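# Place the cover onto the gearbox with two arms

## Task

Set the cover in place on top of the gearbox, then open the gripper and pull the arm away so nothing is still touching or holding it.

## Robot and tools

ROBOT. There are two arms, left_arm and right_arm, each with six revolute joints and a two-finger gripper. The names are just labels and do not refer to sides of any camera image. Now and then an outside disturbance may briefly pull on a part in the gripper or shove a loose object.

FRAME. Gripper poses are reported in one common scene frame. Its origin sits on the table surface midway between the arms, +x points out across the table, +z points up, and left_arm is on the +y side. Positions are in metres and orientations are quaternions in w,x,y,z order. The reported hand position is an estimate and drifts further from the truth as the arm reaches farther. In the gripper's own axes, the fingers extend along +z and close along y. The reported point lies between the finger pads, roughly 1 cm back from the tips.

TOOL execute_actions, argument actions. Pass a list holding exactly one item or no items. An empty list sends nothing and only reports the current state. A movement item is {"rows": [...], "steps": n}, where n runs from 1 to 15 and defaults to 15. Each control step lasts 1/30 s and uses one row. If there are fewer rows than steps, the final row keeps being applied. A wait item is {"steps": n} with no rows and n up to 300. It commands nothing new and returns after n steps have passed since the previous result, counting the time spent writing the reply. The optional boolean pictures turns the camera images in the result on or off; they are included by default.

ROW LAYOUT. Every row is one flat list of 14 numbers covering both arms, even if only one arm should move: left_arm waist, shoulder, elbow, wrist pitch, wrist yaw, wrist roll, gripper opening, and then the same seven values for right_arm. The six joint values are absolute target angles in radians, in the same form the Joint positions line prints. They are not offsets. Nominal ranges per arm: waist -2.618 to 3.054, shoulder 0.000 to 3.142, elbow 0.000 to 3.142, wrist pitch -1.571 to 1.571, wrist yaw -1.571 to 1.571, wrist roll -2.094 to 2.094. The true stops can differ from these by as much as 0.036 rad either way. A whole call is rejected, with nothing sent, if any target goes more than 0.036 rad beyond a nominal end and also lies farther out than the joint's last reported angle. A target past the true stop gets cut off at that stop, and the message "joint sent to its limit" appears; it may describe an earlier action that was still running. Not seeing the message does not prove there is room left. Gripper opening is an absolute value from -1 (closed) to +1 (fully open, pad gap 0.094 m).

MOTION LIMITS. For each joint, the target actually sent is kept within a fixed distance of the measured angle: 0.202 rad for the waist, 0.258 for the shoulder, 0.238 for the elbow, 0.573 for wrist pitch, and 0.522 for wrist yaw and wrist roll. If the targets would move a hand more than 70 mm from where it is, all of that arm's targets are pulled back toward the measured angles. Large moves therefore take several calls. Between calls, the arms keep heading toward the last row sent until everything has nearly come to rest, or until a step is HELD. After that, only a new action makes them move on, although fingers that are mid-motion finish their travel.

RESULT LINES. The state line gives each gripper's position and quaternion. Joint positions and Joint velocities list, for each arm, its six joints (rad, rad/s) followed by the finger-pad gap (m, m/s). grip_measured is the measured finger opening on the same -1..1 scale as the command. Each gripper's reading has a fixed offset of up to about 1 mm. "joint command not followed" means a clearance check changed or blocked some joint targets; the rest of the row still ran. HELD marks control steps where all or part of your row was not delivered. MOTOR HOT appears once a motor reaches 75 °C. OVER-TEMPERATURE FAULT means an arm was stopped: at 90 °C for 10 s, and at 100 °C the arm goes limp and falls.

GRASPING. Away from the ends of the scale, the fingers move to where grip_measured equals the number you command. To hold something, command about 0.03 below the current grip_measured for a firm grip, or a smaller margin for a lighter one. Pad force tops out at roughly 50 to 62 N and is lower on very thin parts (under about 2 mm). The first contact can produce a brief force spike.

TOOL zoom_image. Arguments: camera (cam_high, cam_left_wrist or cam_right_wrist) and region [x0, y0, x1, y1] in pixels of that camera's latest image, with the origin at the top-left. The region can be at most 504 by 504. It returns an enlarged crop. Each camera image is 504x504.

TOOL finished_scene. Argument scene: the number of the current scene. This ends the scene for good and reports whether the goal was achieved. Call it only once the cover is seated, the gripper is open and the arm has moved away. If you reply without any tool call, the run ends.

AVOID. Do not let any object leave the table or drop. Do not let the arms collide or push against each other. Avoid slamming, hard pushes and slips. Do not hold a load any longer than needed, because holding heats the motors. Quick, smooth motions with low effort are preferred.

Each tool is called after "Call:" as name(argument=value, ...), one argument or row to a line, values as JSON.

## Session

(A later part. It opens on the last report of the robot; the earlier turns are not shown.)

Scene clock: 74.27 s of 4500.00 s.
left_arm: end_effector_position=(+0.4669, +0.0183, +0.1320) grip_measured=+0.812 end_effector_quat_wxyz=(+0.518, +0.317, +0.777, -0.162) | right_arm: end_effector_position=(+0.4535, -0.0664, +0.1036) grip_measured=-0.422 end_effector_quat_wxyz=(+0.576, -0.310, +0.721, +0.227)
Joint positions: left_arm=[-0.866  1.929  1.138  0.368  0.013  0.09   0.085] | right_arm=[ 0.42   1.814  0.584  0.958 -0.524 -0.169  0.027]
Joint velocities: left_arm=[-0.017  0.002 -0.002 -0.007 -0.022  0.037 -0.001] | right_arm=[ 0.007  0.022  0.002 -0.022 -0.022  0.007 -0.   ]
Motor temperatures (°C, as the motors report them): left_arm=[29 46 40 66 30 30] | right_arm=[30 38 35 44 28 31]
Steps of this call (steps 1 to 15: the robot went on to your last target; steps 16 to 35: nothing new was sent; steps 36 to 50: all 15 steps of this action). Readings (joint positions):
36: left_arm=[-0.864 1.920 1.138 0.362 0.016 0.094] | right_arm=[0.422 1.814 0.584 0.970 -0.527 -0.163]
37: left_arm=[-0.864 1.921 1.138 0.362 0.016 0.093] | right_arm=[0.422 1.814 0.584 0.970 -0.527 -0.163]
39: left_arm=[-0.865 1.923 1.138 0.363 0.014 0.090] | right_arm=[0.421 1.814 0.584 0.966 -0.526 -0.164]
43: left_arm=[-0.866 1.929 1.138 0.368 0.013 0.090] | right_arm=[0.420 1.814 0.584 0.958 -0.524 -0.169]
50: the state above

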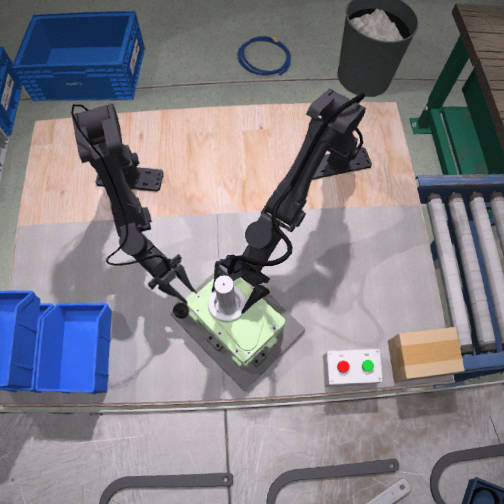

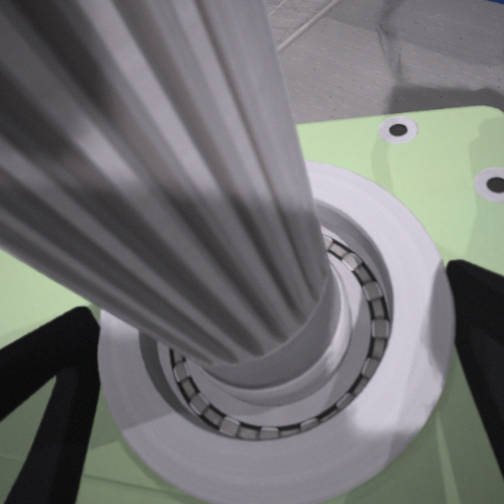

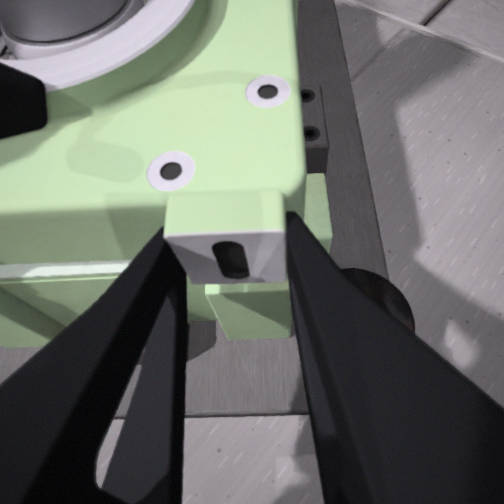

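Call:
execute_actions(
  actions=[
    {"rows":[[-0.88,1.935,1.14,0.41,-0.03,0.08,0.72,0.44,1.797,0.584,0.99,-0.57,-0.15,-0.52],[-0.88,1.935,1.133,0.40,-0.02,0.08,0.72,0.443,1.8,0.582,0.98,-0.56,-0.15,-0.52],[-0.88,1.935,1.126,0.39,-0.01,0.08,0.72,0.446,1.803,0.58,0.97,-0.55,-0.15,-0.52],[-0.88,1.935,1.12,0.38,-0.01,0.08,0.72,0.448,1.806,0.578,0.96,-0.55,-0.15,-0.52]]},
  ],
)

Call:
zoom_image(
  camera="cam_high",
  region=[160,250,310,400],
)

Scene clock: 75.73 s of 4500.00 s.
left_arm: end_effector_position=(+0.4667, +0.0181, +0.1313) grip_measured=+0.812 end_effector_quat_wxyz=(+0.518, +0.320, +0.777, -0.161) | right_arm: end_effector_position=(+0.4535, -0.0664, +0.1021) grip_measured=-0.422 end_effector_quat_wxyz=(+0.575, -0.310, +0.723, +0.225)
Joint positions: left_arm=[-0.866  1.93   1.138  0.367  0.015  0.095  0.085] | right_arm=[ 0.423  1.814  0.584  0.952 -0.516 -0.171  0.027]
Joint velocities: left_arm=[ 0.017 -0.012 -0.012 -0.007 -0.095  0.037 -0.   ] | right_arm=[-0.007  0.002  0.007 -0.037 -0.007 -0.037  0.001]
Motor temperatures (°C, as the motors report them): left_arm=[29 46 40 65 30 30] | right_arm=[30 38 35 44 28 31]
Steps of this call (steps 1 to 15: the robot went on to your last target; steps 16 to 29: nothing new was sent; steps 30 to 44: all 15 steps of this action). Readings (joint positions):
30: left_arm=[-0.866 1.929 1.138 0.368 0.013 0.090] | right_arm=[0.420 1.814 0.584 0.958 -0.522 -0.170]
31: left_arm=[-0.866 1.929 1.138 0.368 0.014 0.090] | right_arm=[0.420 1.814 0.584 0.956 -0.522 -0.171]
33: left_arm=[-0.866 1.929 1.138 0.367 0.015 0.092] | right_arm=[0.422 1.814 0.584 0.954 -0.518 -0.171]
37: left_arm=[-0.866 1.930 1.138 0.367 0.015 0.095] | right_arm=[0.423 1.814 0.584 0.952 -0.516 -0.171]
44: the state above

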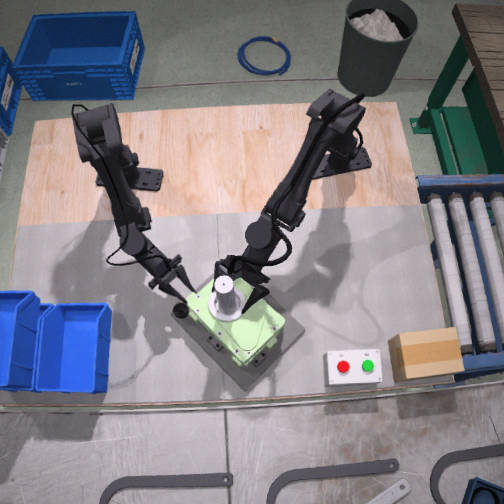

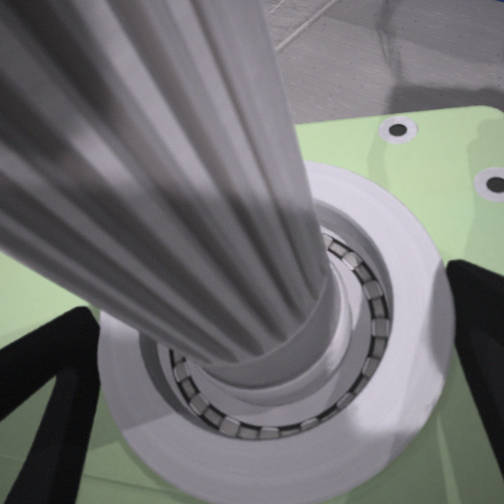

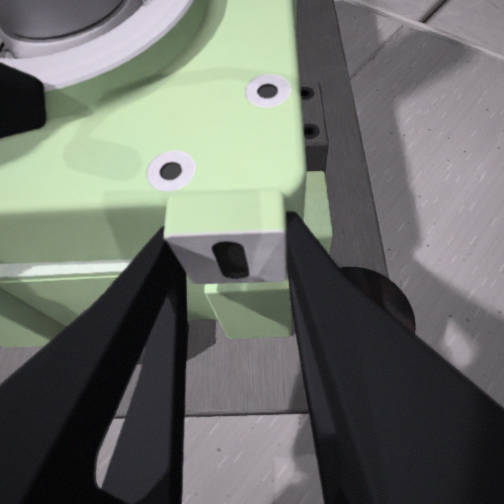

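Region (160, 250, 310, 400) of cam_high's 504x504 image, scaled by 3.360, with more detail than that image has.

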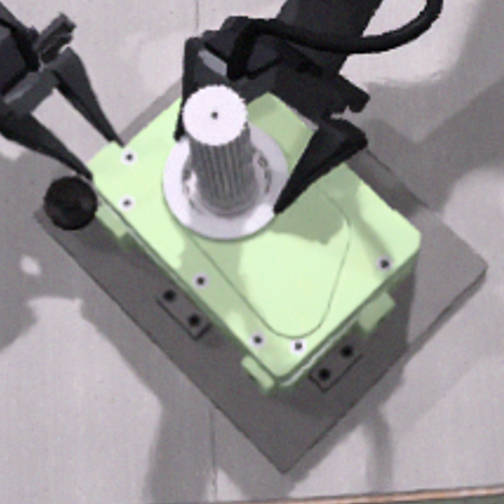

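Call:
execute_actions(
  actions=[
    {"rows":[[-0.88,1.91,1.125,0.44,-0.02,0.1,0.72,0.45,1.79,0.578,1.02,-0.56,-0.15,-0.52],[-0.88,1.895,1.125,0.48,-0.02,0.12,0.72,0.453,1.78,0.578,1.05,-0.56,-0.15,-0.52],[-0.88,1.885,1.125,0.50,-0.02,0.12,0.72,0.456,1.775,0.578,1.07,-0.56,-0.15,-0.52]]},
  ],
)

Scene clock: 76.77 s of 4500.00 s.
left_arm: end_effector_position=(+0.4667, +0.0181, +0.1329) grip_measured=+0.812 end_effector_quat_wxyz=(+0.525, +0.320, +0.772, -0.162) | right_arm: end_effector_position=(+0.4538, -0.0660, +0.1032) grip_measured=-0.422 end_effector_quat_wxyz=(+0.577, -0.310, +0.722, +0.224)
Joint positions: left_arm=[-0.866  1.929  1.126  0.397  0.015  0.1    0.085] | right_arm=[ 0.424  1.814  0.584  0.957 -0.514 -0.171  0.027]
Joint velocities: left_arm=[ 0.002 -0.002  0.002 -0.022  0.007 -0.007  0.   ] | right_arm=[ 0.007 -0.002 -0.002  0.022 -0.022  0.051 -0.001]
Motor temperatures (°C, as the motors report them): left_arm=[29 46 39 64 30 30] | right_arm=[30 38 35 44 28 31]
Steps of this call (steps 1 to 15: the robot went on to your last target; step 16: nothing new was sent; steps 17 to 31: all 15 steps of this action). Readings (joint positions):
17: left_arm=[-0.866 1.930 1.138 0.369 0.015 0.096] | right_arm=[0.423 1.814 0.584 0.954 -0.516 -0.171]
18: left_arm=[-0.866 1.930 1.137 0.372 0.015 0.098] | right_arm=[0.423 1.814 0.584 0.956 -0.515 -0.171]
20: left_arm=[-0.866 1.929 1.130 0.387 0.015 0.099] | right_arm=[0.424 1.814 0.584 0.957 -0.514 -0.171]
24: left_arm=[-0.866 1.929 1.126 0.395 0.015 0.100] | right_arm=[0.424 1.814 0.584 0.957 -0.514 -0.171]
31: the state above

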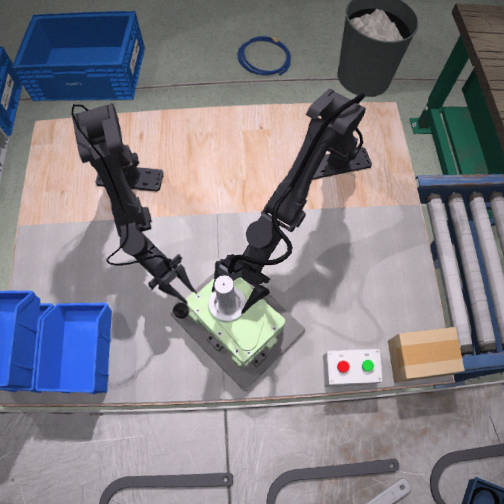

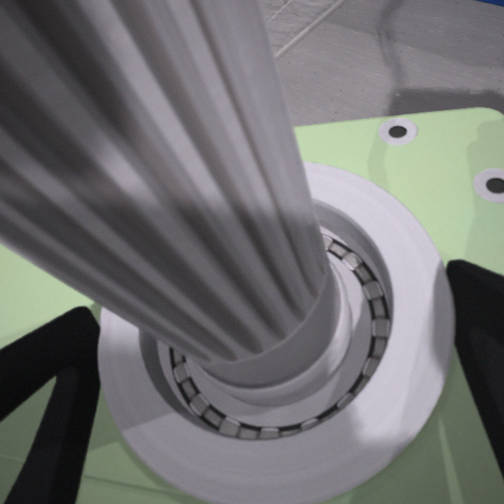

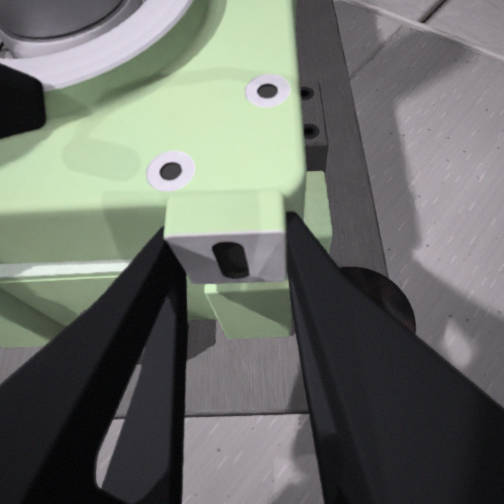

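Call:
execute_actions(
  actions=[
    {"rows":[[-0.866,1.91,1.14,0.42,0.015,0.1,0.72,0.424,1.8,0.59,0.98,-0.515,-0.17,-0.52],[-0.866,1.91,1.14,0.40,0.015,0.1,0.72,0.424,1.8,0.59,0.96,-0.515,-0.17,-0.52],[-0.866,1.91,1.14,0.40,0.015,0.1,0.72,0.424,1.8,0.59,0.96,-0.515,-0.17,-0.52],[-0.866,1.91,1.14,0.40,0.015,0.1,0.72,0.424,1.8,0.59,0.96,-0.515,-0.17,-0.52],[-0.866,1.91,1.14,0.40,0.015,0.1,1,0.424,1.8,0.59,0.96,-0.515,-0.17,0.0]]},
  ],
)

Call:
zoom_image(
  camera="cam_high",
  region=[160,250,310,400],
)

Scene clock: 78.40 s of 4500.00 s.
left_arm: end_effector_position=(+0.4664, +0.0183, +0.1318) grip_measured=+1.000 end_effector_quat_wxyz=(+0.524, +0.320, +0.773, -0.162) | right_arm: end_effector_position=(+0.4539, -0.0667, +0.1019) grip_measured=-0.002 end_effector_quat_wxyz=(+0.575, -0.310, +0.724, +0.222)
Joint positions: left_arm=[-0.866  1.929  1.126  0.393  0.015  0.1    0.094] | right_arm=[ 0.423  1.814  0.584  0.951 -0.512 -0.175  0.047]
Joint velocities: left_arm=[-0.012 -0.007 -0.007  0.022 -0.037 -0.022  0.   ] | right_arm=[-0.022 -0.007  0.007 -0.095 -0.051  0.037  0.   ]
Motor temperatures (°C, as the motors report them): left_arm=[29 47 39 64 30 30] | right_arm=[30 38 35 44 28 31]
Steps of this call (steps 1 to 15: the robot went on to your last target; steps 16 to 34: nothing new was sent; steps 35 to 49: all 15 steps of this action). Readings (joint positions):
35: left_arm=[-0.866 1.929 1.126 0.395 0.016 0.099] | right_arm=[0.423 1.814 0.584 0.954 -0.512 -0.174]
36: left_arm=[-0.866 1.929 1.126 0.394 0.016 0.099] | right_arm=[0.423 1.814 0.584 0.951 -0.512 -0.176]
38: left_arm=[-0.866 1.929 1.126 0.394 0.016 0.100] | right_arm=[0.423 1.814 0.584 0.951 -0.512 -0.177]
42: left_arm=[-0.866 1.929 1.126 0.393 0.015 0.100] | right_arm=[0.423 1.814 0.584 0.951 -0.512 -0.176]
49: the state above

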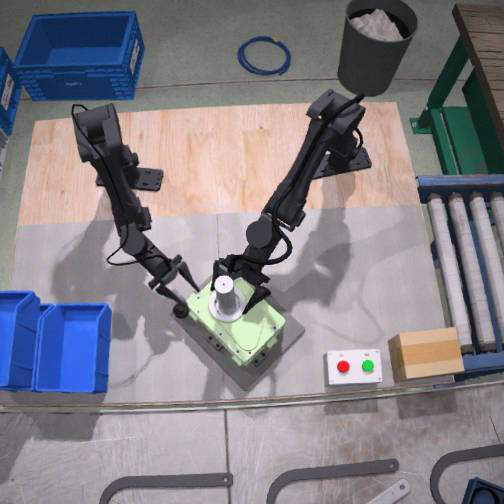

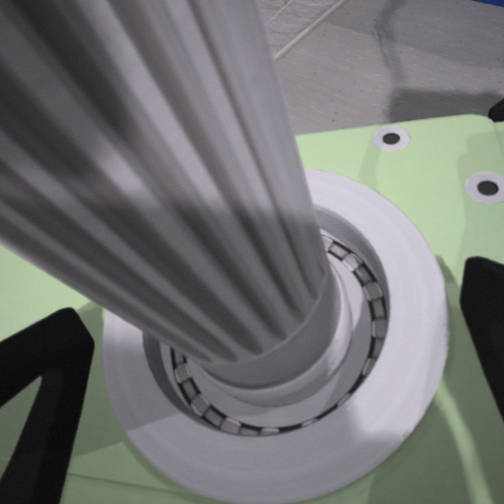

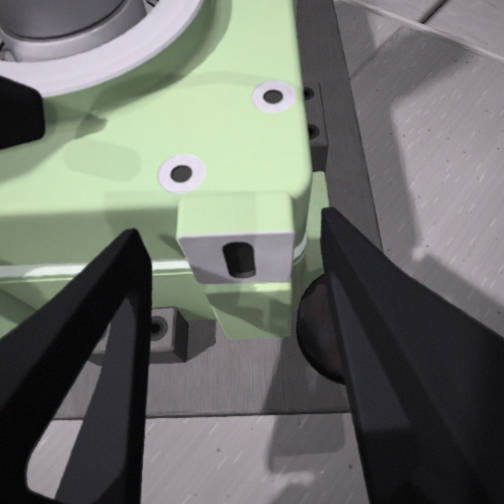

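Region (160, 250, 310, 400) of cam_high's 504x504 image, scaled by 3.360, with more detail than that image has.

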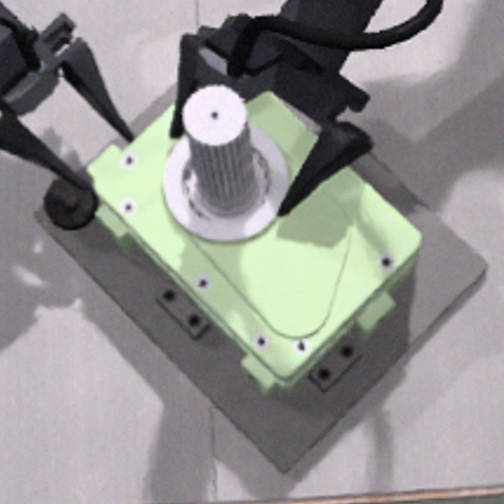

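Call:
execute_actions(
  actions=[
    {"rows":[[-0.866,1.915,1.135,0.36,0.015,0.1,1,0.424,1.805,0.585,0.94,-0.515,-0.17,-0.2],[-0.866,1.915,1.135,0.36,0.015,0.1,1,0.424,1.805,0.585,0.94,-0.515,-0.17,-0.2],[-0.866,1.915,1.135,0.36,0.015,0.1,1,0.424,1.805,0.585,0.94,-0.515,-0.17,-0.2],[-0.866,1.915,1.135,0.36,0.015,0.1,0.85,0.424,1.805,0.585,0.94,-0.515,-0.17,-0.35],[-0.866,1.915,1.135,0.36,0.015,0.1,0.85,0.424,1.805,0.585,0.94,-0.515,-0.17,-0.35],[-0.866,1.915,1.135,0.36,0.015,0.1,0.72,0.424,1.805,0.585,0.94,-0.515,-0.17,-0.52]]},
  ],
  pictures=false,
)

Call:
execute_actions(
  actions=[
    {"rows":[[-0.87,1.9,1.15,0.42,0,0.12,0.72,0.43,1.79,0.59,0.98,-0.54,-0.16,-0.52],[-0.87,1.89,1.16,0.46,-0.02,0.13,0.72,0.435,1.775,0.595,1.01,-0.56,-0.15,-0.52],[-0.87,1.88,1.17,0.49,-0.04,0.13,0.72,0.44,1.76,0.6,1.04,-0.58,-0.15,-0.52],[-0.87,1.87,1.18,0.5,-0.06,0.13,0.72,0.445,1.745,0.6,1.05,-0.6,-0.15,-0.52],[-0.87,1.86,1.18,0.5,-0.08,0.13,0.72,0.45,1.735,0.6,1.05,-0.63,-0.15,-0.52]]},
  ],
)

Call:
zoom_image(
  camera="cam_high",
  region=[160,250,310,400],
)

Scene clock: 81.17 s of 4500.00 s.
left_arm: end_effector_position=(+0.4657, +0.0192, +0.1293) grip_measured=+0.800 end_effector_quat_wxyz=(+0.519, +0.321, +0.776, -0.160) | right_arm: end_effector_position=(+0.4550, -0.0680, +0.1016) grip_measured=-0.427 end_effector_quat_wxyz=(+0.576, -0.307, +0.726, +0.219)
Joint positions: left_arm=[-0.866  1.929  1.126  0.382  0.013  0.099  0.085] | right_arm=[ 0.423  1.814  0.584  0.951 -0.502 -0.173  0.027]
Joint velocities: left_arm=[-0.002  0.022  0.002 -0.066  0.051  0.022 -0.001] | right_arm=[-0.012  0.007 -0.012 -0.095 -0.051 -0.037 -0.001]
Motor temperatures (°C, as the motors report them): left_arm=[29 47 39 62 30 30] | right_arm=[30 38 35 43 28 31]
Steps of this call (steps 1 to 15: the robot went on to your last target; steps 16 to 68: nothing new was sent; steps 69 to 83: all 15 steps of this action). Readings (joint positions):
69: left_arm=[-0.866 1.929 1.126 0.391 0.015 0.100] | right_arm=[0.423 1.814 0.584 0.951 -0.512 -0.175]
70: left_arm=[-0.866 1.929 1.126 0.388 0.015 0.100] | right_arm=[0.423 1.814 0.584 0.951 -0.512 -0.175]
72: left_arm=[-0.866 1.929 1.126 0.382 0.015 0.100] | right_arm=[0.423 1.814 0.584 0.951 -0.512 -0.175]
76: left_arm=[-0.866 1.929 1.126 0.382 0.013 0.099] | right_arm=[0.423 1.814 0.584 0.951 -0.502 -0.173]
83: the state above

Scene clock: 81.67 s of 4500.00 s.
left_arm: end_effector_position=(+0.4665, +0.0194, +0.1322) grip_measured=+0.800 end_effector_quat_wxyz=(+0.523, +0.317, +0.775, -0.160) | right_arm: end_effector_position=(+0.4546, -0.0670, +0.1046) grip_measured=-0.427 end_effector_quat_wxyz=(+0.577, -0.306, +0.723, +0.222)
Joint positions: left_arm=[-0.866  1.926  1.126  0.387  0.009  0.095  0.085] | right_arm=[ 0.424  1.808  0.584  0.953 -0.506 -0.166  0.027]
Joint velocities: left_arm=[ 0.012  0.002  0.007  0.007 -0.007 -0.037  0.001] | right_arm=[ 0.002  0.007  0.007  0.037 -0.007  0.022 -0.001]
Motor temperatures (°C, as the motors report them): left_arm=[29 47 39 62 30 30] | right_arm=[30 38 35 43 28 31]
Steps of this call (steps 1 to 15: all 15 steps of this action). Readings (joint positions):
1: left_arm=[-0.866 1.929 1.126 0.384 0.013 0.100] | right_arm=[0.423 1.814 0.584 0.952 -0.503 -0.172]
2: left_arm=[-0.866 1.929 1.126 0.386 0.012 0.100] | right_arm=[0.423 1.814 0.584 0.954 -0.504 -0.170]
4: left_arm=[-0.866 1.928 1.126 0.387 0.010 0.100] | right_arm=[0.424 1.813 0.584 0.957 -0.506 -0.167]
8: left_arm=[-0.866 1.926 1.126 0.387 0.009 0.095] | right_arm=[0.424 1.808 0.584 0.953 -0.506 -0.166]
15: the state above

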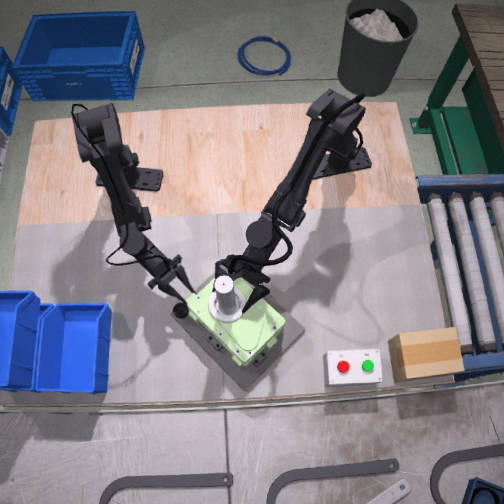

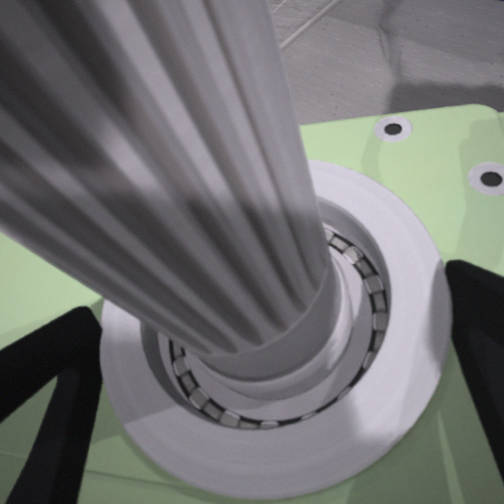

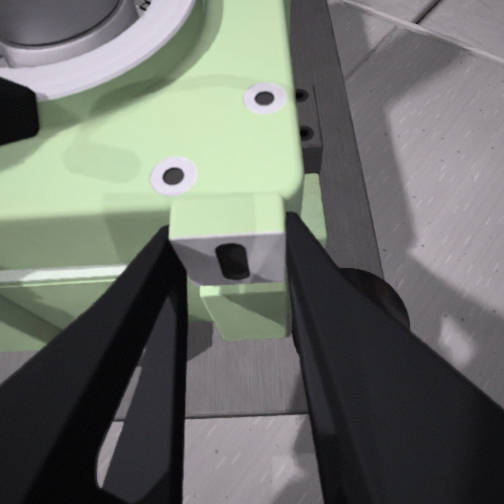

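Region (160, 250, 310, 400) of cam_high's 504x504 image, scaled by 3.360, with more detail than that image has.

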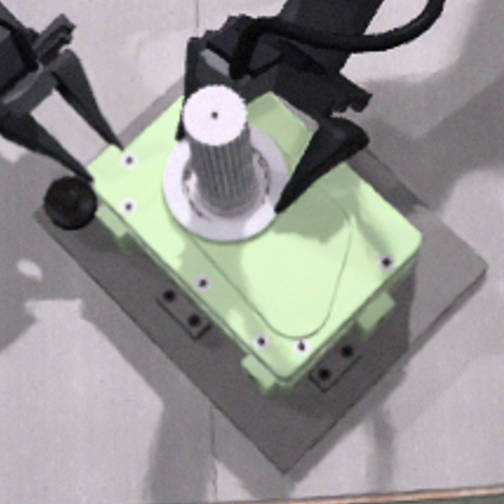

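Call:
execute_actions(
  actions=[
    {"rows":[[-0.866,1.91,1.14,0.42,0.01,0.1,0.72,0.424,1.8,0.59,0.99,-0.51,-0.17,-0.52],[-0.866,1.91,1.14,0.39,0.01,0.1,0.72,0.424,1.8,0.59,0.96,-0.51,-0.17,-0.52],[-0.866,1.91,1.14,0.39,0.01,0.1,0.72,0.424,1.8,0.59,0.96,-0.51,-0.17,-0.52],[-0.866,1.91,1.14,0.39,0.01,0.1,1,0.424,1.8,0.59,0.96,-0.51,-0.17,-0.1],[-0.866,1.91,1.14,0.39,0.01,0.1,1,0.424,1.8,0.59,0.96,-0.51,-0.17,-0.1],[-0.866,1.91,1.14,0.39,0.01,0.1,1,0.424,1.8,0.59,0.96,-0.51,-0.17,-0.1],[-0.866,1.91,1.14,0.39,0.01,0.1,1,0.424,1.8,0.59,0.96,-0.51,-0.17,-0.1],[-0.866,1.91,1.14,0.39,0.01,0.1,1,0.424,1.8,0.59,0.96,-0.51,-0.17,-0.1],[-0.866,1.86,1.11,0.38,0.01,0.1,1,0.41,1.77,0.57,0.96,-0.525,-0.17,-0.1],[-0.866,1.81,1.08,0.37,0.01,0.1,1,0.39,1.74,0.55,0.96,-0.54,-0.17,-0.1],[-0.866,1.76,1.04,0.36,0.01,0.1,1,0.37,1.71,0.53,0.96,-0.56,-0.17,-0.1],[-0.866,1.71,1.0,0.35,0.01,0.1,1,0.35,1.68,0.52,0.96,-0.58,-0.17,-0.1],[-0.866,1.66,0.96,0.34,0.01,0.1,1,0.32,1.65,0.51,0.97,-0.6,-0.17,-0.1],[-0.866,1.61,0.92,0.33,0.01,0.1,1,0.29,1.62,0.5,0.98,-0.6,-0.17,-0.1],[-0.866,1.55,0.88,0.32,0.01,0.1,1,0.26,1.6,0.5,1.0,-0.6,-0.17,-0.1]]},
  ],
  pictures=false,
)

Call:
execute_actions(
  actions=[
    {"rows":[[-0.85,1.53,0.88,0.3,0.03,0.09,0.6,0.22,1.57,0.5,1.02,-0.6,-0.17,-0.1],[-0.82,1.52,0.88,0.27,0.06,0.09,0.2,0.18,1.54,0.5,1.04,-0.6,-0.17,-0.1],[-0.78,1.52,0.88,0.24,0.09,0.08,-0.2,0.15,1.52,0.5,1.05,-0.6,-0.17,-0.1],[-0.74,1.52,0.88,0.2,0.12,0.08,-0.6,0.12,1.5,0.5,1.05,-0.6,-0.17,-0.1],[-0.71,1.52,0.88,0.16,0.14,0.08,-1,0.12,1.5,0.5,1.05,-0.6,-0.17,-0.1],[-0.69,1.52,0.88,0.12,0.15,0.08,-1,0.12,1.5,0.5,1.05,-0.6,-0.17,-0.1],[-0.69,1.52,0.88,0.12,0.15,0.08,-1,0.12,1.5,0.5,1.05,-0.6,-0.17,-0.1],[-0.69,1.55,0.92,0.12,0.15,0.08,-1,0.12,1.5,0.5,1.05,-0.6,-0.17,-0.1],[-0.69,1.59,0.97,0.12,0.15,0.08,-1,0.12,1.5,0.5,1.05,-0.6,-0.17,-0.1],[-0.69,1.63,1.02,0.12,0.15,0.08,-1,0.12,1.5,0.5,1.05,-0.6,-0.17,-0.1],[-0.69,1.67,1.07,0.12,0.15,0.08,-1,0.12,1.5,0.5,1.05,-0.6,-0.17,-0.1],[-0.69,1.71,1.11,0.12,0.15,0.08,-1,0.12,1.5,0.5,1.05,-0.6,-0.17,-0.1],[-0.69,1.75,1.15,0.12,0.15,0.08,-1,0.12,1.5,0.5,1.05,-0.6,-0.17,-0.1],[-0.69,1.79,1.16,0.12,0.15,0.08,-1,0.12,1.5,0.5,1.05,-0.6,-0.17,-0.1],[-0.69,1.83,1.16,0.12,0.15,0.08,-1,0.12,1.5,0.5,1.05,-0.6,-0.17,-0.1]]},
  ],
)

Scene clock: 85.40 s of 4500.00 s.
left_arm: end_effector_position=(+0.4270, +0.0508, +0.1702) grip_measured=+1.000 end_effector_quat_wxyz=(+0.535, +0.315, +0.766, -0.165) | right_arm: end_effector_position=(+0.4495, -0.1039, +0.1369) grip_measured=-0.102 end_effector_quat_wxyz=(+0.610, -0.290, +0.708, +0.207)
Joint positions: left_arm=[-0.866  1.682  0.953  0.347  0.012  0.095  0.094] | right_arm=[ 0.321  1.676  0.522  0.951 -0.563 -0.171  0.042]
Joint velocities: left_arm=[-0.012 -1.761 -1.077 -0.183 -0.081  0.022  0.   ] | right_arm=[-0.882 -0.877 -0.217  0.037 -0.227 -0.007 -0.001]
Motor temperatures (°C, as the motors report them): left_arm=[29 49 40 62 30 30] | right_arm=[30 39 35 43 28 31]
Steps of this call (steps 1 to 15: the robot went on to your last target; steps 16 to 90: nothing new was sent; then 0.23 s passed at rest; steps 91 to 105: all 15 steps of this action). Readings (joint positions):
91: left_arm=[-0.866 1.927 1.126 0.384 0.013 0.094] | right_arm=[0.424 1.810 0.584 0.951 -0.499 -0.168]
92: left_arm=[-0.866 1.927 1.126 0.383 0.013 0.094] | right_arm=[0.424 1.810 0.584 0.950 -0.499 -0.170]
94: left_arm=[-0.866 1.927 1.126 0.382 0.012 0.095] | right_arm=[0.424 1.810 0.584 0.950 -0.499 -0.171]
98: left_arm=[-0.866 1.927 1.126 0.382 0.012 0.095] | right_arm=[0.424 1.810 0.584 0.950 -0.501 -0.171]
105: the state above

Scene clock: 85.90 s of 4500.00 s.
left_arm: end_effector_position=(+0.4819, +0.1011, +0.1607) grip_measured=-0.991 end_effector_quat_wxyz=(+0.489, +0.278, +0.812, -0.157) | right_arm: end_effector_position=(+0.4606, -0.1830, +0.2181) grip_measured=-0.102 end_effector_quat_wxyz=(+0.709, -0.247, +0.649, +0.121)
Joint positions: left_arm=[-0.684  1.76   1.115  0.149  0.129  0.089  0.   ] | right_arm=[ 0.118  1.512  0.515  1.04  -0.591 -0.171  0.042]
Joint velocities: left_arm=[-0.022  0.984  0.725  0.051  0.139 -0.037  0.   ] | right_arm=[ 0.002 -0.012  0.002  0.037 -0.037 -0.066  0.001]
Motor temperatures (°C, as the motors report them): left_arm=[29 49 40 62 30 30] | right_arm=[30 39 35 43 28 31]
Steps of this call (steps 1 to 15: all 15 steps of this action). Readings (joint positions):
1: left_arm=[-0.866 1.625 0.922 0.337 0.014 0.095] | right_arm=[0.289 1.646 0.517 0.957 -0.570 -0.171]
2: left_arm=[-0.861 1.578 0.905 0.325 0.023 0.095] | right_arm=[0.253 1.618 0.515 0.966 -0.576 -0.171]
4: left_arm=[-0.824 1.525 0.900 0.307 0.058 0.094] | right_arm=[0.179 1.564 0.515 0.990 -0.581 -0.171]
8: left_arm=[-0.701 1.516 0.900 0.233 0.100 0.090] | right_arm=[0.118 1.512 0.515 1.036 -0.581 -0.171]
15: the state above

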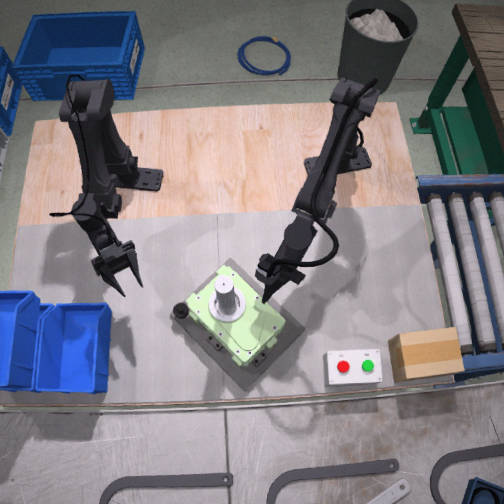

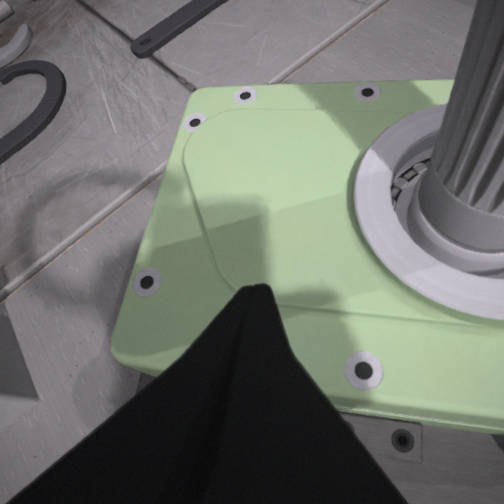

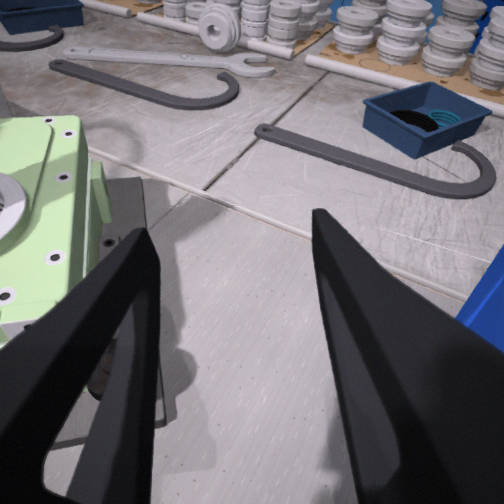

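Call:
execute_actions(
  actions=[
    {"rows":[[-0.69,1.83,1.2,0.12,0.15,0.08,-1,0.12,1.5,0.5,1.05,-0.6,-0.17,-0.1],[-0.69,1.84,1.23,0.12,0.15,0.08,-1,0.12,1.5,0.5,1.05,-0.6,-0.17,-0.1],[-0.69,1.86,1.26,0.11,0.15,0.08,-1,0.12,1.5,0.5,1.05,-0.6,-0.17,-0.1],[-0.69,1.88,1.28,0.1,0.15,0.08,-1,0.12,1.5,0.5,1.05,-0.6,-0.17,-0.1],[-0.69,1.9,1.3,0.09,0.15,0.08,-1,0.12,1.5,0.5,1.05,-0.6,-0.17,-0.1],[-0.69,1.92,1.31,0.08,0.15,0.08,-1,0.12,1.5,0.5,1.05,-0.6,-0.17,-0.1],[-0.69,1.94,1.31,0.08,0.15,0.08,-1,0.12,1.5,0.5,1.05,-0.6,-0.17,-0.1]]},
  ],
)

Call:
zoom_image(
  camera="cam_high",
  region=[160,250,310,400],
)

Scene clock: 91.33 s of 4500.00 s.
left_arm: end_effector_position=(+0.5137, +0.0817, +0.1296) grip_measured=-0.991 end_effector_quat_wxyz=(+0.458, +0.283, +0.828, -0.157) | right_arm: end_effector_position=(+0.4604, -0.1826, +0.2181) grip_measured=-0.102 end_effector_quat_wxyz=(+0.709, -0.248, +0.649, +0.122)
Joint positions: left_arm=[-0.684  1.947  1.289  0.092  0.14   0.088  0.   ] | right_arm=[ 0.118  1.512  0.515  1.04  -0.594 -0.171  0.042]
Joint velocities: left_arm=[-0.012  0.007 -0.017 -0.007  0.022 -0.007 -0.   ] | right_arm=[-0.007 -0.012 -0.017 -0.066  0.007 -0.007  0.001]
Motor temperatures (°C, as the motors report them): left_arm=[29 48 40 59 30 30] | right_arm=[30 38 35 42 28 31]
Steps of this call (steps 1 to 30: the robot went on to your last target; steps 31 to 90: nothing new was sent; then 1.93 s passed at rest; steps 91 to 105: all 15 steps of this action). Readings (joint positions):
91: left_arm=[-0.684 1.842 1.141 0.127 0.140 0.088] | right_arm=[0.118 1.512 0.515 1.040 -0.594 -0.171]
92: left_arm=[-0.684 1.844 1.152 0.117 0.140 0.088] | right_arm=[0.118 1.512 0.515 1.040 -0.594 -0.171]
94: left_arm=[-0.684 1.860 1.199 0.104 0.140 0.088] | right_arm=[0.118 1.512 0.515 1.040 -0.594 -0.171]
98: left_arm=[-0.684 1.905 1.285 0.107 0.140 0.088] | right_arm=[0.118 1.512 0.515 1.040 -0.594 -0.171]
105: the state above

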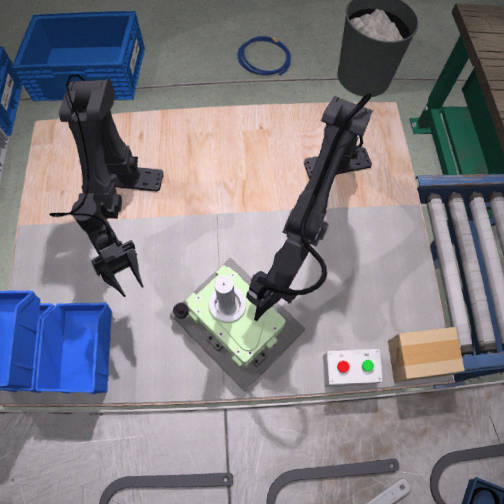

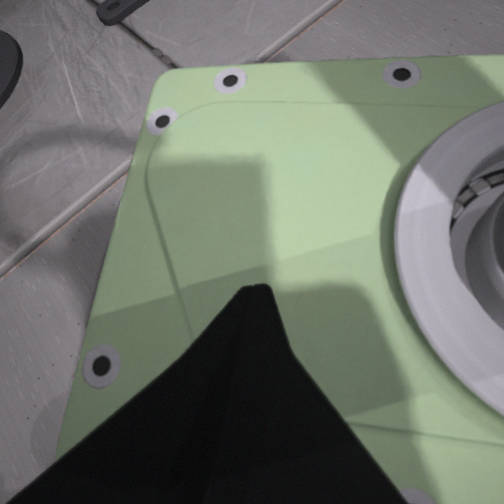

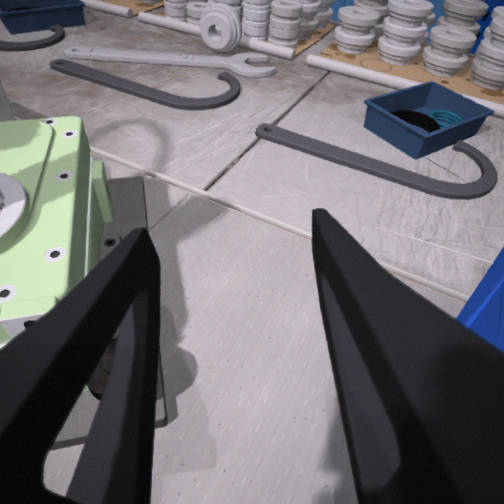

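Region (160, 250, 310, 400) of cam_high's 504x504 image, scaled by 3.360, with more detail than that image has.

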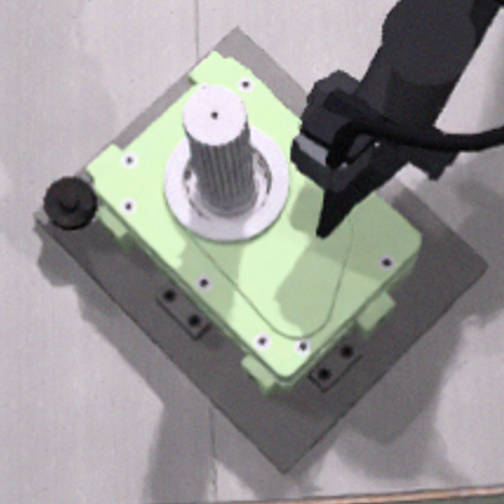

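Press.

Call:
execute_actions(
  actions=[
    {"rows":[[-0.69,1.95,1.29,0.08,0.15,0.08,-1,0.12,1.5,0.5,1.05,-0.6,-0.17,-0.1],[-0.69,1.96,1.28,0.08,0.15,0.08,-1,0.12,1.5,0.5,1.05,-0.6,-0.17,-0.1],[-0.69,1.97,1.27,0.08,0.15,0.08,-1,0.12,1.5,0.5,1.05,-0.6,-0.17,-0.1],[-0.69,1.98,1.26,0.08,0.15,0.08,-1,0.12,1.5,0.5,1.05,-0.6,-0.17,-0.1],[-0.69,1.99,1.25,0.08,0.15,0.08,-1,0.12,1.5,0.5,1.05,-0.6,-0.17,-0.1],[-0.69,2.0,1.24,0.08,0.15,0.08,-1,0.12,1.5,0.5,1.05,-0.6,-0.17,-0.1],[-0.69,2.01,1.23,0.08,0.15,0.08,-1,0.12,1.5,0.5,1.05,-0.6,-0.17,-0.1],[-0.69,2.02,1.22,0.08,0.15,0.08,-1,0.12,1.5,0.5,1.05,-0.6,-0.17,-0.1]]},
  ],
)

Call:
zoom_image(
  camera="cam_high",
  region=[160,250,310,400],
)

Scene clock: 92.93 s of 4500.00 s.
left_arm: end_effector_position=(+0.5187, +0.0778, +0.1267) grip_measured=-0.991 end_effector_quat_wxyz=(+0.478, +0.282, +0.816, -0.163) | right_arm: end_effector_position=(+0.4604, -0.1826, +0.2181) grip_measured=-0.102 end_effector_quat_wxyz=(+0.709, -0.248, +0.649, +0.122)
Joint positions: left_arm=[-0.684  1.969  1.265  0.186  0.147  0.088  0.   ] | right_arm=[ 0.118  1.512  0.515  1.04  -0.594 -0.171  0.042]
Joint velocities: left_arm=[-0.012 -0.002 -0.022  0.022 -0.007 -0.022  0.001] | right_arm=[ 0.007 -0.012 -0.017  0.081 -0.081 -0.051 -0.   ]
Motor temperatures (°C, as the motors report them): left_arm=[29 48 40 58 30 30] | right_arm=[30 38 34 42 28 31]
Steps of this call (steps 1 to 15: the robot went on to your last target; steps 16 to 33: nothing new was sent; steps 34 to 48: all 15 steps of this action). Readings (joint positions):
34: left_arm=[-0.684 1.947 1.289 0.091 0.140 0.088] | right_arm=[0.118 1.512 0.515 1.040 -0.594 -0.171]
35: left_arm=[-0.684 1.948 1.289 0.091 0.140 0.088] | right_arm=[0.118 1.512 0.515 1.040 -0.594 -0.171]
37: left_arm=[-0.684 1.951 1.289 0.096 0.141 0.088] | right_arm=[0.118 1.512 0.515 1.040 -0.594 -0.171]
41: left_arm=[-0.684 1.961 1.276 0.139 0.144 0.088] | right_arm=[0.118 1.512 0.515 1.040 -0.594 -0.171]
48: the state above

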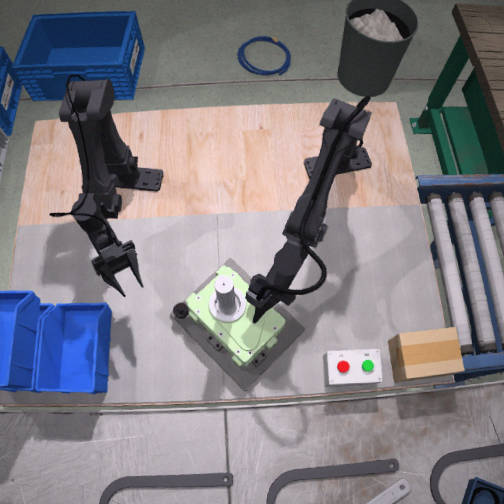

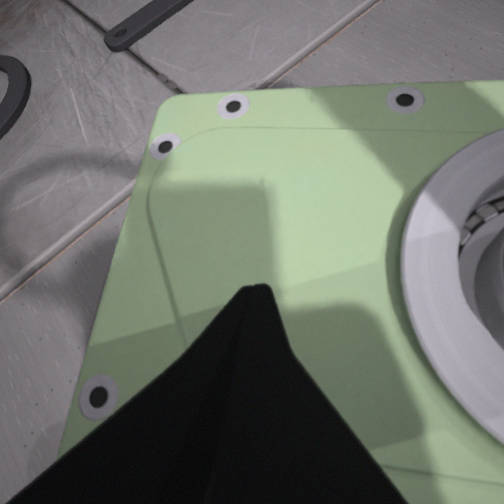

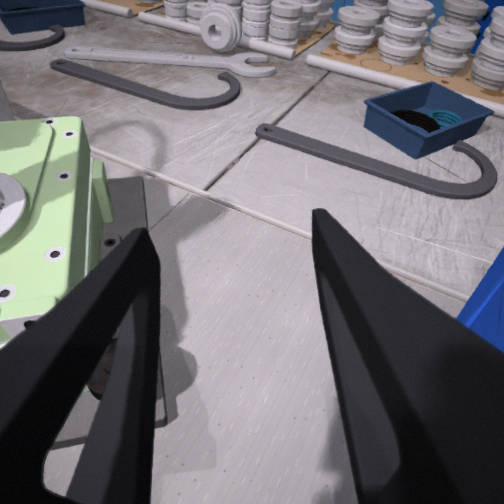

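Region (160, 250, 310, 400) of cam_high's 504x504 image, scaled by 3.360, with more detail than that image has.

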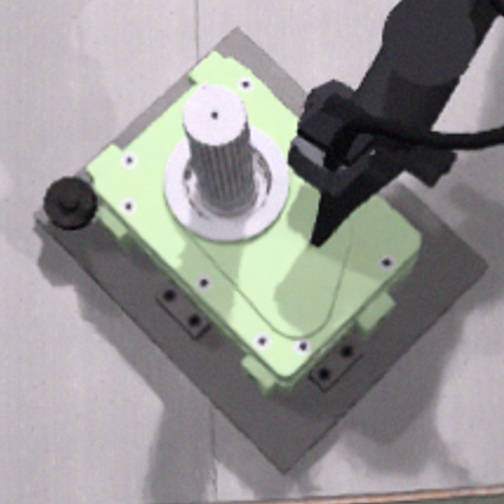

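Call:
zoom_image(
  camera="cam_right_wrist",
  region=[0,100,170,370],
)

Call:
zoom_image(
  camera="cam_high",
  region=[225,305,295,375],
)

Region (0, 100, 170, 370) of cam_right_wrist's 504x504 image, scaled by 1.867, with more detail than that image has; it fills the left 317 columns of this view, and the rest is white.

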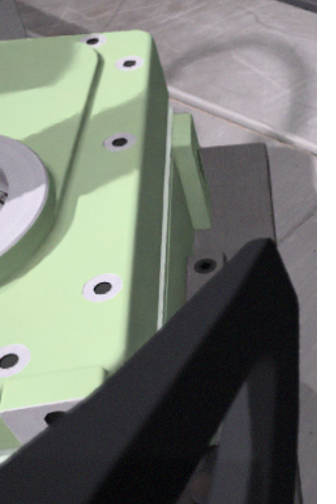

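Region (225, 305, 295, 375) of cam_high's 504x504 image, scaled by 7.200, with more detail than that image has.

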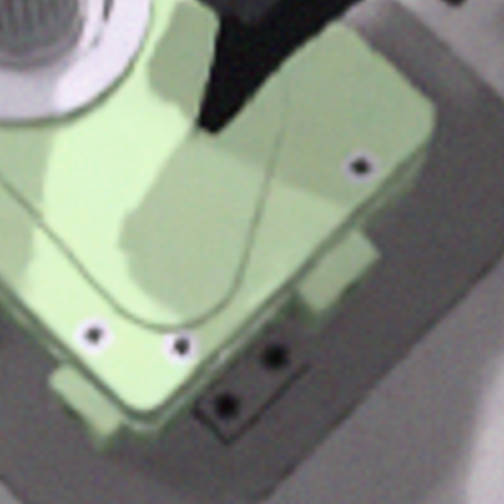

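Call:
execute_actions(
  actions=[
    {"rows":[[-0.69,2.0,1.21,0.07,0.15,0.08,-1,0.12,1.5,0.5,1.05,-0.6,-0.17,-0.1],[-0.69,1.985,1.2,0.06,0.15,0.08,-1,0.12,1.5,0.5,1.05,-0.6,-0.17,-0.1],[-0.69,1.97,1.19,0.05,0.15,0.08,-1,0.12,1.5,0.5,1.05,-0.6,-0.17,-0.1],[-0.69,1.96,1.18,0.05,0.15,0.08,-1,0.12,1.5,0.5,1.05,-0.6,-0.17,-0.1],[-0.69,1.95,1.17,0.05,0.15,0.08,-1,0.12,1.5,0.5,1.05,-0.6,-0.17,-0.1],[-0.69,1.94,1.16,0.05,0.15,0.08,-1,0.12,1.5,0.5,1.05,-0.6,-0.17,-0.1],[-0.69,1.93,1.15,0.05,0.15,0.08,-1,0.12,1.5,0.5,1.05,-0.6,-0.17,-0.1],[-0.69,1.92,1.14,0.05,0.15,0.08,-1,0.12,1.5,0.5,1.05,-0.6,-0.17,-0.1]]},
  ],
)

Call:
zoom_image(
  camera="cam_high",
  region=[160,250,310,400],
)

Scene clock: 95.97 s of 4500.00 s.
left_arm: end_effector_position=(+0.5024, +0.0866, +0.1264) grip_measured=-0.991 end_effector_quat_wxyz=(+0.474, +0.283, +0.818, -0.162) | right_arm: end_effector_position=(+0.4604, -0.1826, +0.2181) grip_measured=-0.102 end_effector_quat_wxyz=(+0.709, -0.248, +0.649, +0.122)
Joint positions: left_arm=[-0.684  1.907  1.184  0.196  0.147  0.088  0.   ] | right_arm=[ 0.118  1.512  0.515  1.04  -0.594 -0.171  0.042]
Joint velocities: left_arm=[-0.002  0.012 -0.032 -0.022  0.022 -0.051 -0.001] | right_arm=[-0.022 -0.007  0.007 -0.037  0.022 -0.066 -0.001]
Motor temperatures (°C, as the motors report them): left_arm=[29 47 39 56 30 30] | right_arm=[30 38 34 42 28 31]
Steps of this call (steps 1 to 15: the robot went on to your last target; steps 16 to 76: nothing new was sent; steps 77 to 91: all 15 steps of this action). Readings (joint positions):
77: left_arm=[-0.684 1.970 1.264 0.191 0.147 0.088] | right_arm=[0.118 1.512 0.515 1.040 -0.594 -0.171]
78: left_arm=[-0.684 1.969 1.261 0.193 0.147 0.088] | right_arm=[0.118 1.512 0.515 1.040 -0.594 -0.171]
80: left_arm=[-0.684 1.960 1.247 0.199 0.147 0.088] | right_arm=[0.118 1.512 0.515 1.040 -0.594 -0.171]
84: left_arm=[-0.684 1.923 1.202 0.199 0.147 0.088] | right_arm=[0.118 1.512 0.515 1.040 -0.594 -0.171]
91: the state above

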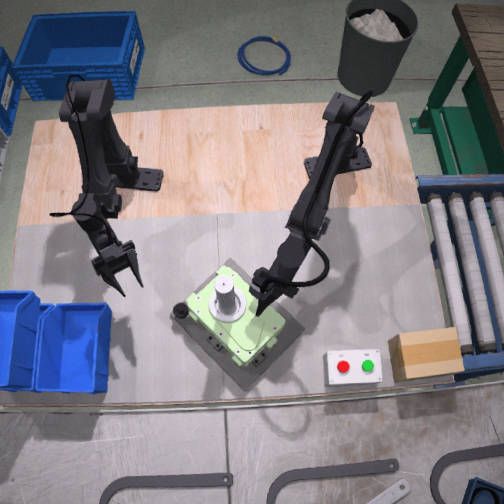

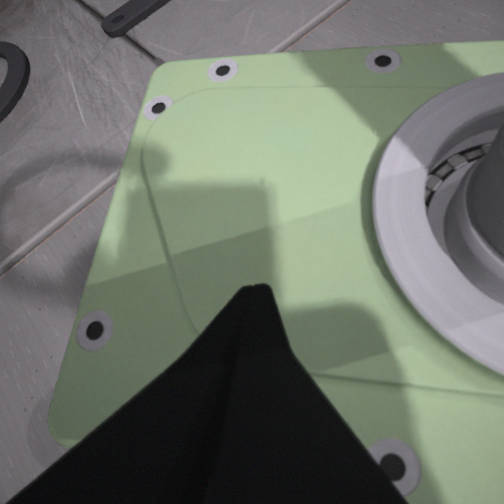

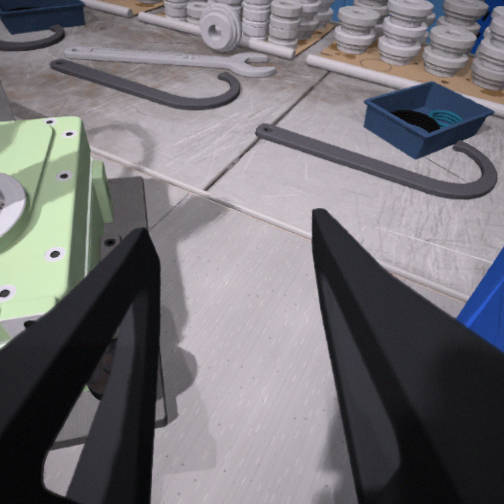

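Region (160, 250, 310, 400) of cam_high's 504x504 image, scaled by 3.360, with more detail than that image has.

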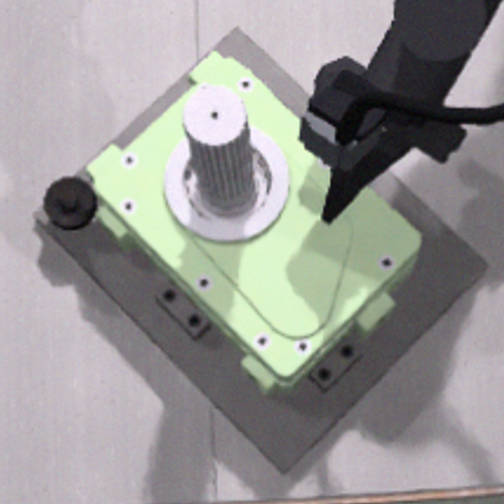

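Call:
execute_actions(
  actions=[
    {"rows":[[-0.69,1.89,1.18,0.15,0.13,0.06,-1,0.12,1.5,0.5,1.05,-0.6,-0.17,-0.1],[-0.69,1.86,1.2,0.2,0.11,0.05,-1,0.12,1.5,0.5,1.05,-0.6,-0.17,-0.1],[-0.68,1.85,1.22,0.22,0.09,0.04,-1,0.12,1.5,0.5,1.05,-0.6,-0.17,-0.1],[-0.66,1.85,1.23,0.23,0.07,0.03,-1,0.12,1.5,0.5,1.05,-0.6,-0.17,-0.1],[-0.64,1.86,1.24,0.23,0.05,0.02,-1,0.12,1.5,0.5,1.05,-0.6,-0.17,-0.1],[-0.62,1.87,1.25,0.23,0.03,0.01,-1,0.12,1.5,0.5,1.05,-0.6,-0.17,-0.1],[-0.6,1.88,1.255,0.23,0.01,0,-1,0.12,1.5,0.5,1.05,-0.6,-0.17,-0.1],[-0.59,1.89,1.255,0.23,0,0,-1,0.12,1.5,0.5,1.05,-0.6,-0.17,-0.1],[-0.59,1.9,1.255,0.23,0,0,-1,0.12,1.5,0.5,1.05,-0.6,-0.17,-0.1],[-0.59,1.91,1.255,0.23,0,0,-1,0.12,1.5,0.5,1.05,-0.6,-0.17,-0.1],[-0.59,1.92,1.255,0.23,0,0,-1,0.12,1.5,0.5,1.05,-0.6,-0.17,-0.1]]},
  ],
  pictures=false,
)

Call:
execute_actions(
  actions=[
    {"rows":[[-0.59,1.935,1.25,0.23,0,0,-1,0.12,1.5,0.5,1.05,-0.6,-0.17,-0.1],[-0.59,1.95,1.25,0.23,0,0,-1,0.12,1.5,0.5,1.05,-0.6,-0.17,-0.1],[-0.59,1.96,1.25,0.23,0,0,-1,0.12,1.5,0.5,1.05,-0.6,-0.17,-0.1],[-0.59,1.97,1.25,0.23,0,0,-1,0.12,1.5,0.5,1.05,-0.6,-0.17,-0.1]]},
  ],
)

Call:
zoom_image(
  camera="cam_high",
  region=[160,250,310,400],
)

Scene clock: 98.57 s of 4500.00 s.
left_arm: end_effector_position=(+0.5515, +0.1508, +0.1486) grip_measured=-0.991 end_effector_quat_wxyz=(+0.516, +0.175, +0.832, -0.105) | right_arm: end_effector_position=(+0.4604, -0.1826, +0.2181) grip_measured=-0.102 end_effector_quat_wxyz=(+0.709, -0.248, +0.649, +0.122)
Joint positions: left_arm=[-0.583  1.913  1.23   0.222  0.014  0.014  0.   ] | right_arm=[ 0.118  1.512  0.515  1.04  -0.594 -0.171  0.042]
Joint velocities: left_arm=[-0.046  0.154  0.017 -0.007 -0.095 -0.081  0.   ] | right_arm=[-0.017 -0.002  0.012  0.007 -0.022 -0.066 -0.   ]
Motor temperatures (°C, as the motors report them): left_arm=[29 46 38 55 30 30] | right_arm=[30 37 34 42 28 31]
Steps of this call (steps 1 to 15: the robot went on to your last target; steps 16 to 63: nothing new was sent; steps 64 to 78: all 15 steps of this action). Readings (joint positions):
64: left_arm=[-0.684 1.905 1.184 0.198 0.146 0.085] | right_arm=[0.118 1.512 0.515 1.040 -0.594 -0.171]
65: left_arm=[-0.684 1.902 1.184 0.198 0.142 0.080] | right_arm=[0.118 1.512 0.515 1.040 -0.594 -0.171]
67: left_arm=[-0.683 1.894 1.185 0.197 0.124 0.068] | right_arm=[0.118 1.512 0.515 1.040 -0.594 -0.171]
71: left_arm=[-0.641 1.890 1.216 0.202 0.076 0.038] | right_arm=[0.118 1.512 0.515 1.040 -0.594 -0.171]
78: the state above

Scene clock: 99.07 s of 4500.00 s.
left_arm: end_effector_position=(+0.5525, +0.1514, +0.1117) grip_measured=-0.991 end_effector_quat_wxyz=(+0.487, +0.175, +0.850, -0.098) | right_arm: end_effector_position=(+0.4604, -0.1826, +0.2181) grip_measured=-0.102 end_effector_quat_wxyz=(+0.709, -0.248, +0.649, +0.122)
Joint positions: left_arm=[-0.583  1.981  1.23   0.221  0.007  0.008  0.   ] | right_arm=[ 0.118  1.512  0.515  1.04  -0.594 -0.171  0.042]
Joint velocities: left_arm=[-0.027 -0.007 -0.002  0.022 -0.007 -0.022 -0.001] | right_arm=[-0.012  0.002 -0.002  0.022  0.022 -0.022 -0.   ]
Motor temperatures (°C, as the motors report them): left_arm=[29 46 39 55 30 30] | right_arm=[30 37 34 42 28 31]
Steps of this call (steps 1 to 15: all 15 steps of this action). Readings (joint positions):
1: left_arm=[-0.583 1.919 1.230 0.222 0.013 0.013] | right_arm=[0.118 1.512 0.515 1.040 -0.594 -0.171]
2: left_arm=[-0.583 1.926 1.230 0.222 0.012 0.012] | right_arm=[0.118 1.512 0.515 1.040 -0.594 -0.171]
4: left_arm=[-0.583 1.944 1.230 0.222 0.010 0.010] | right_arm=[0.118 1.512 0.515 1.040 -0.594 -0.171]
8: left_arm=[-0.583 1.977 1.230 0.221 0.008 0.009] | right_arm=[0.118 1.512 0.515 1.040 -0.594 -0.171]
15: the state above

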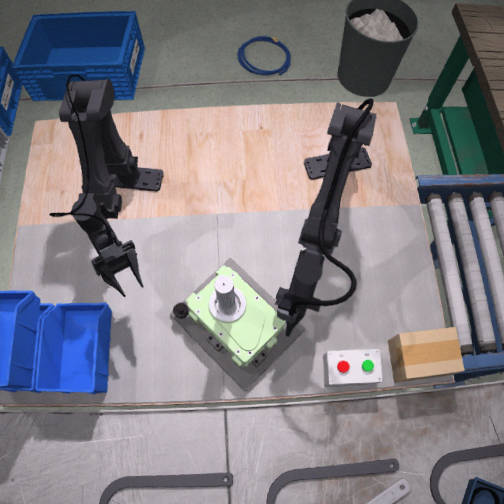

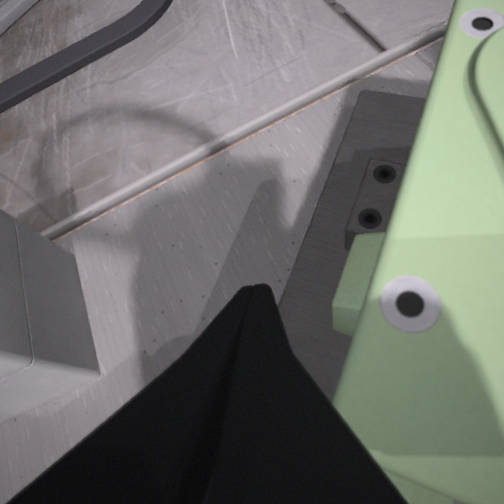

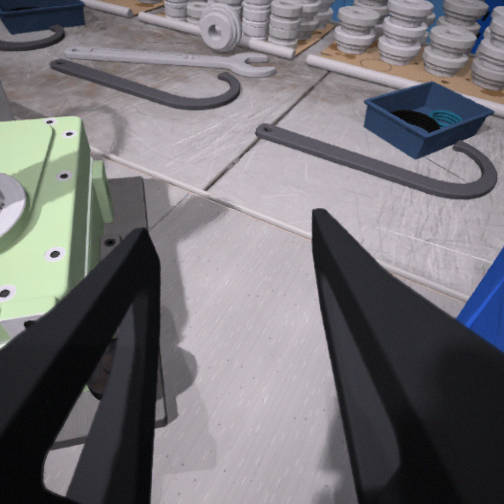

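Region (160, 250, 310, 400) of cam_high's 504x504 image, scaled by 3.360, with more detail than that image has.

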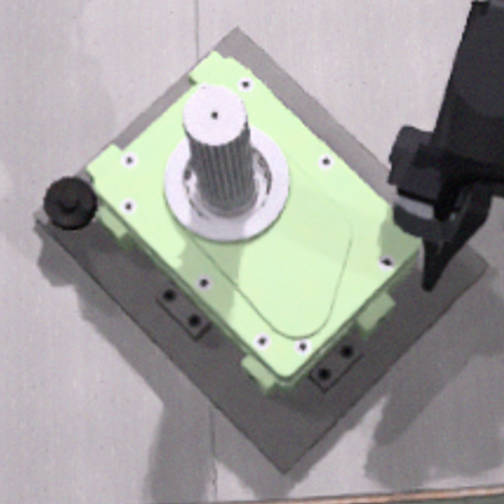

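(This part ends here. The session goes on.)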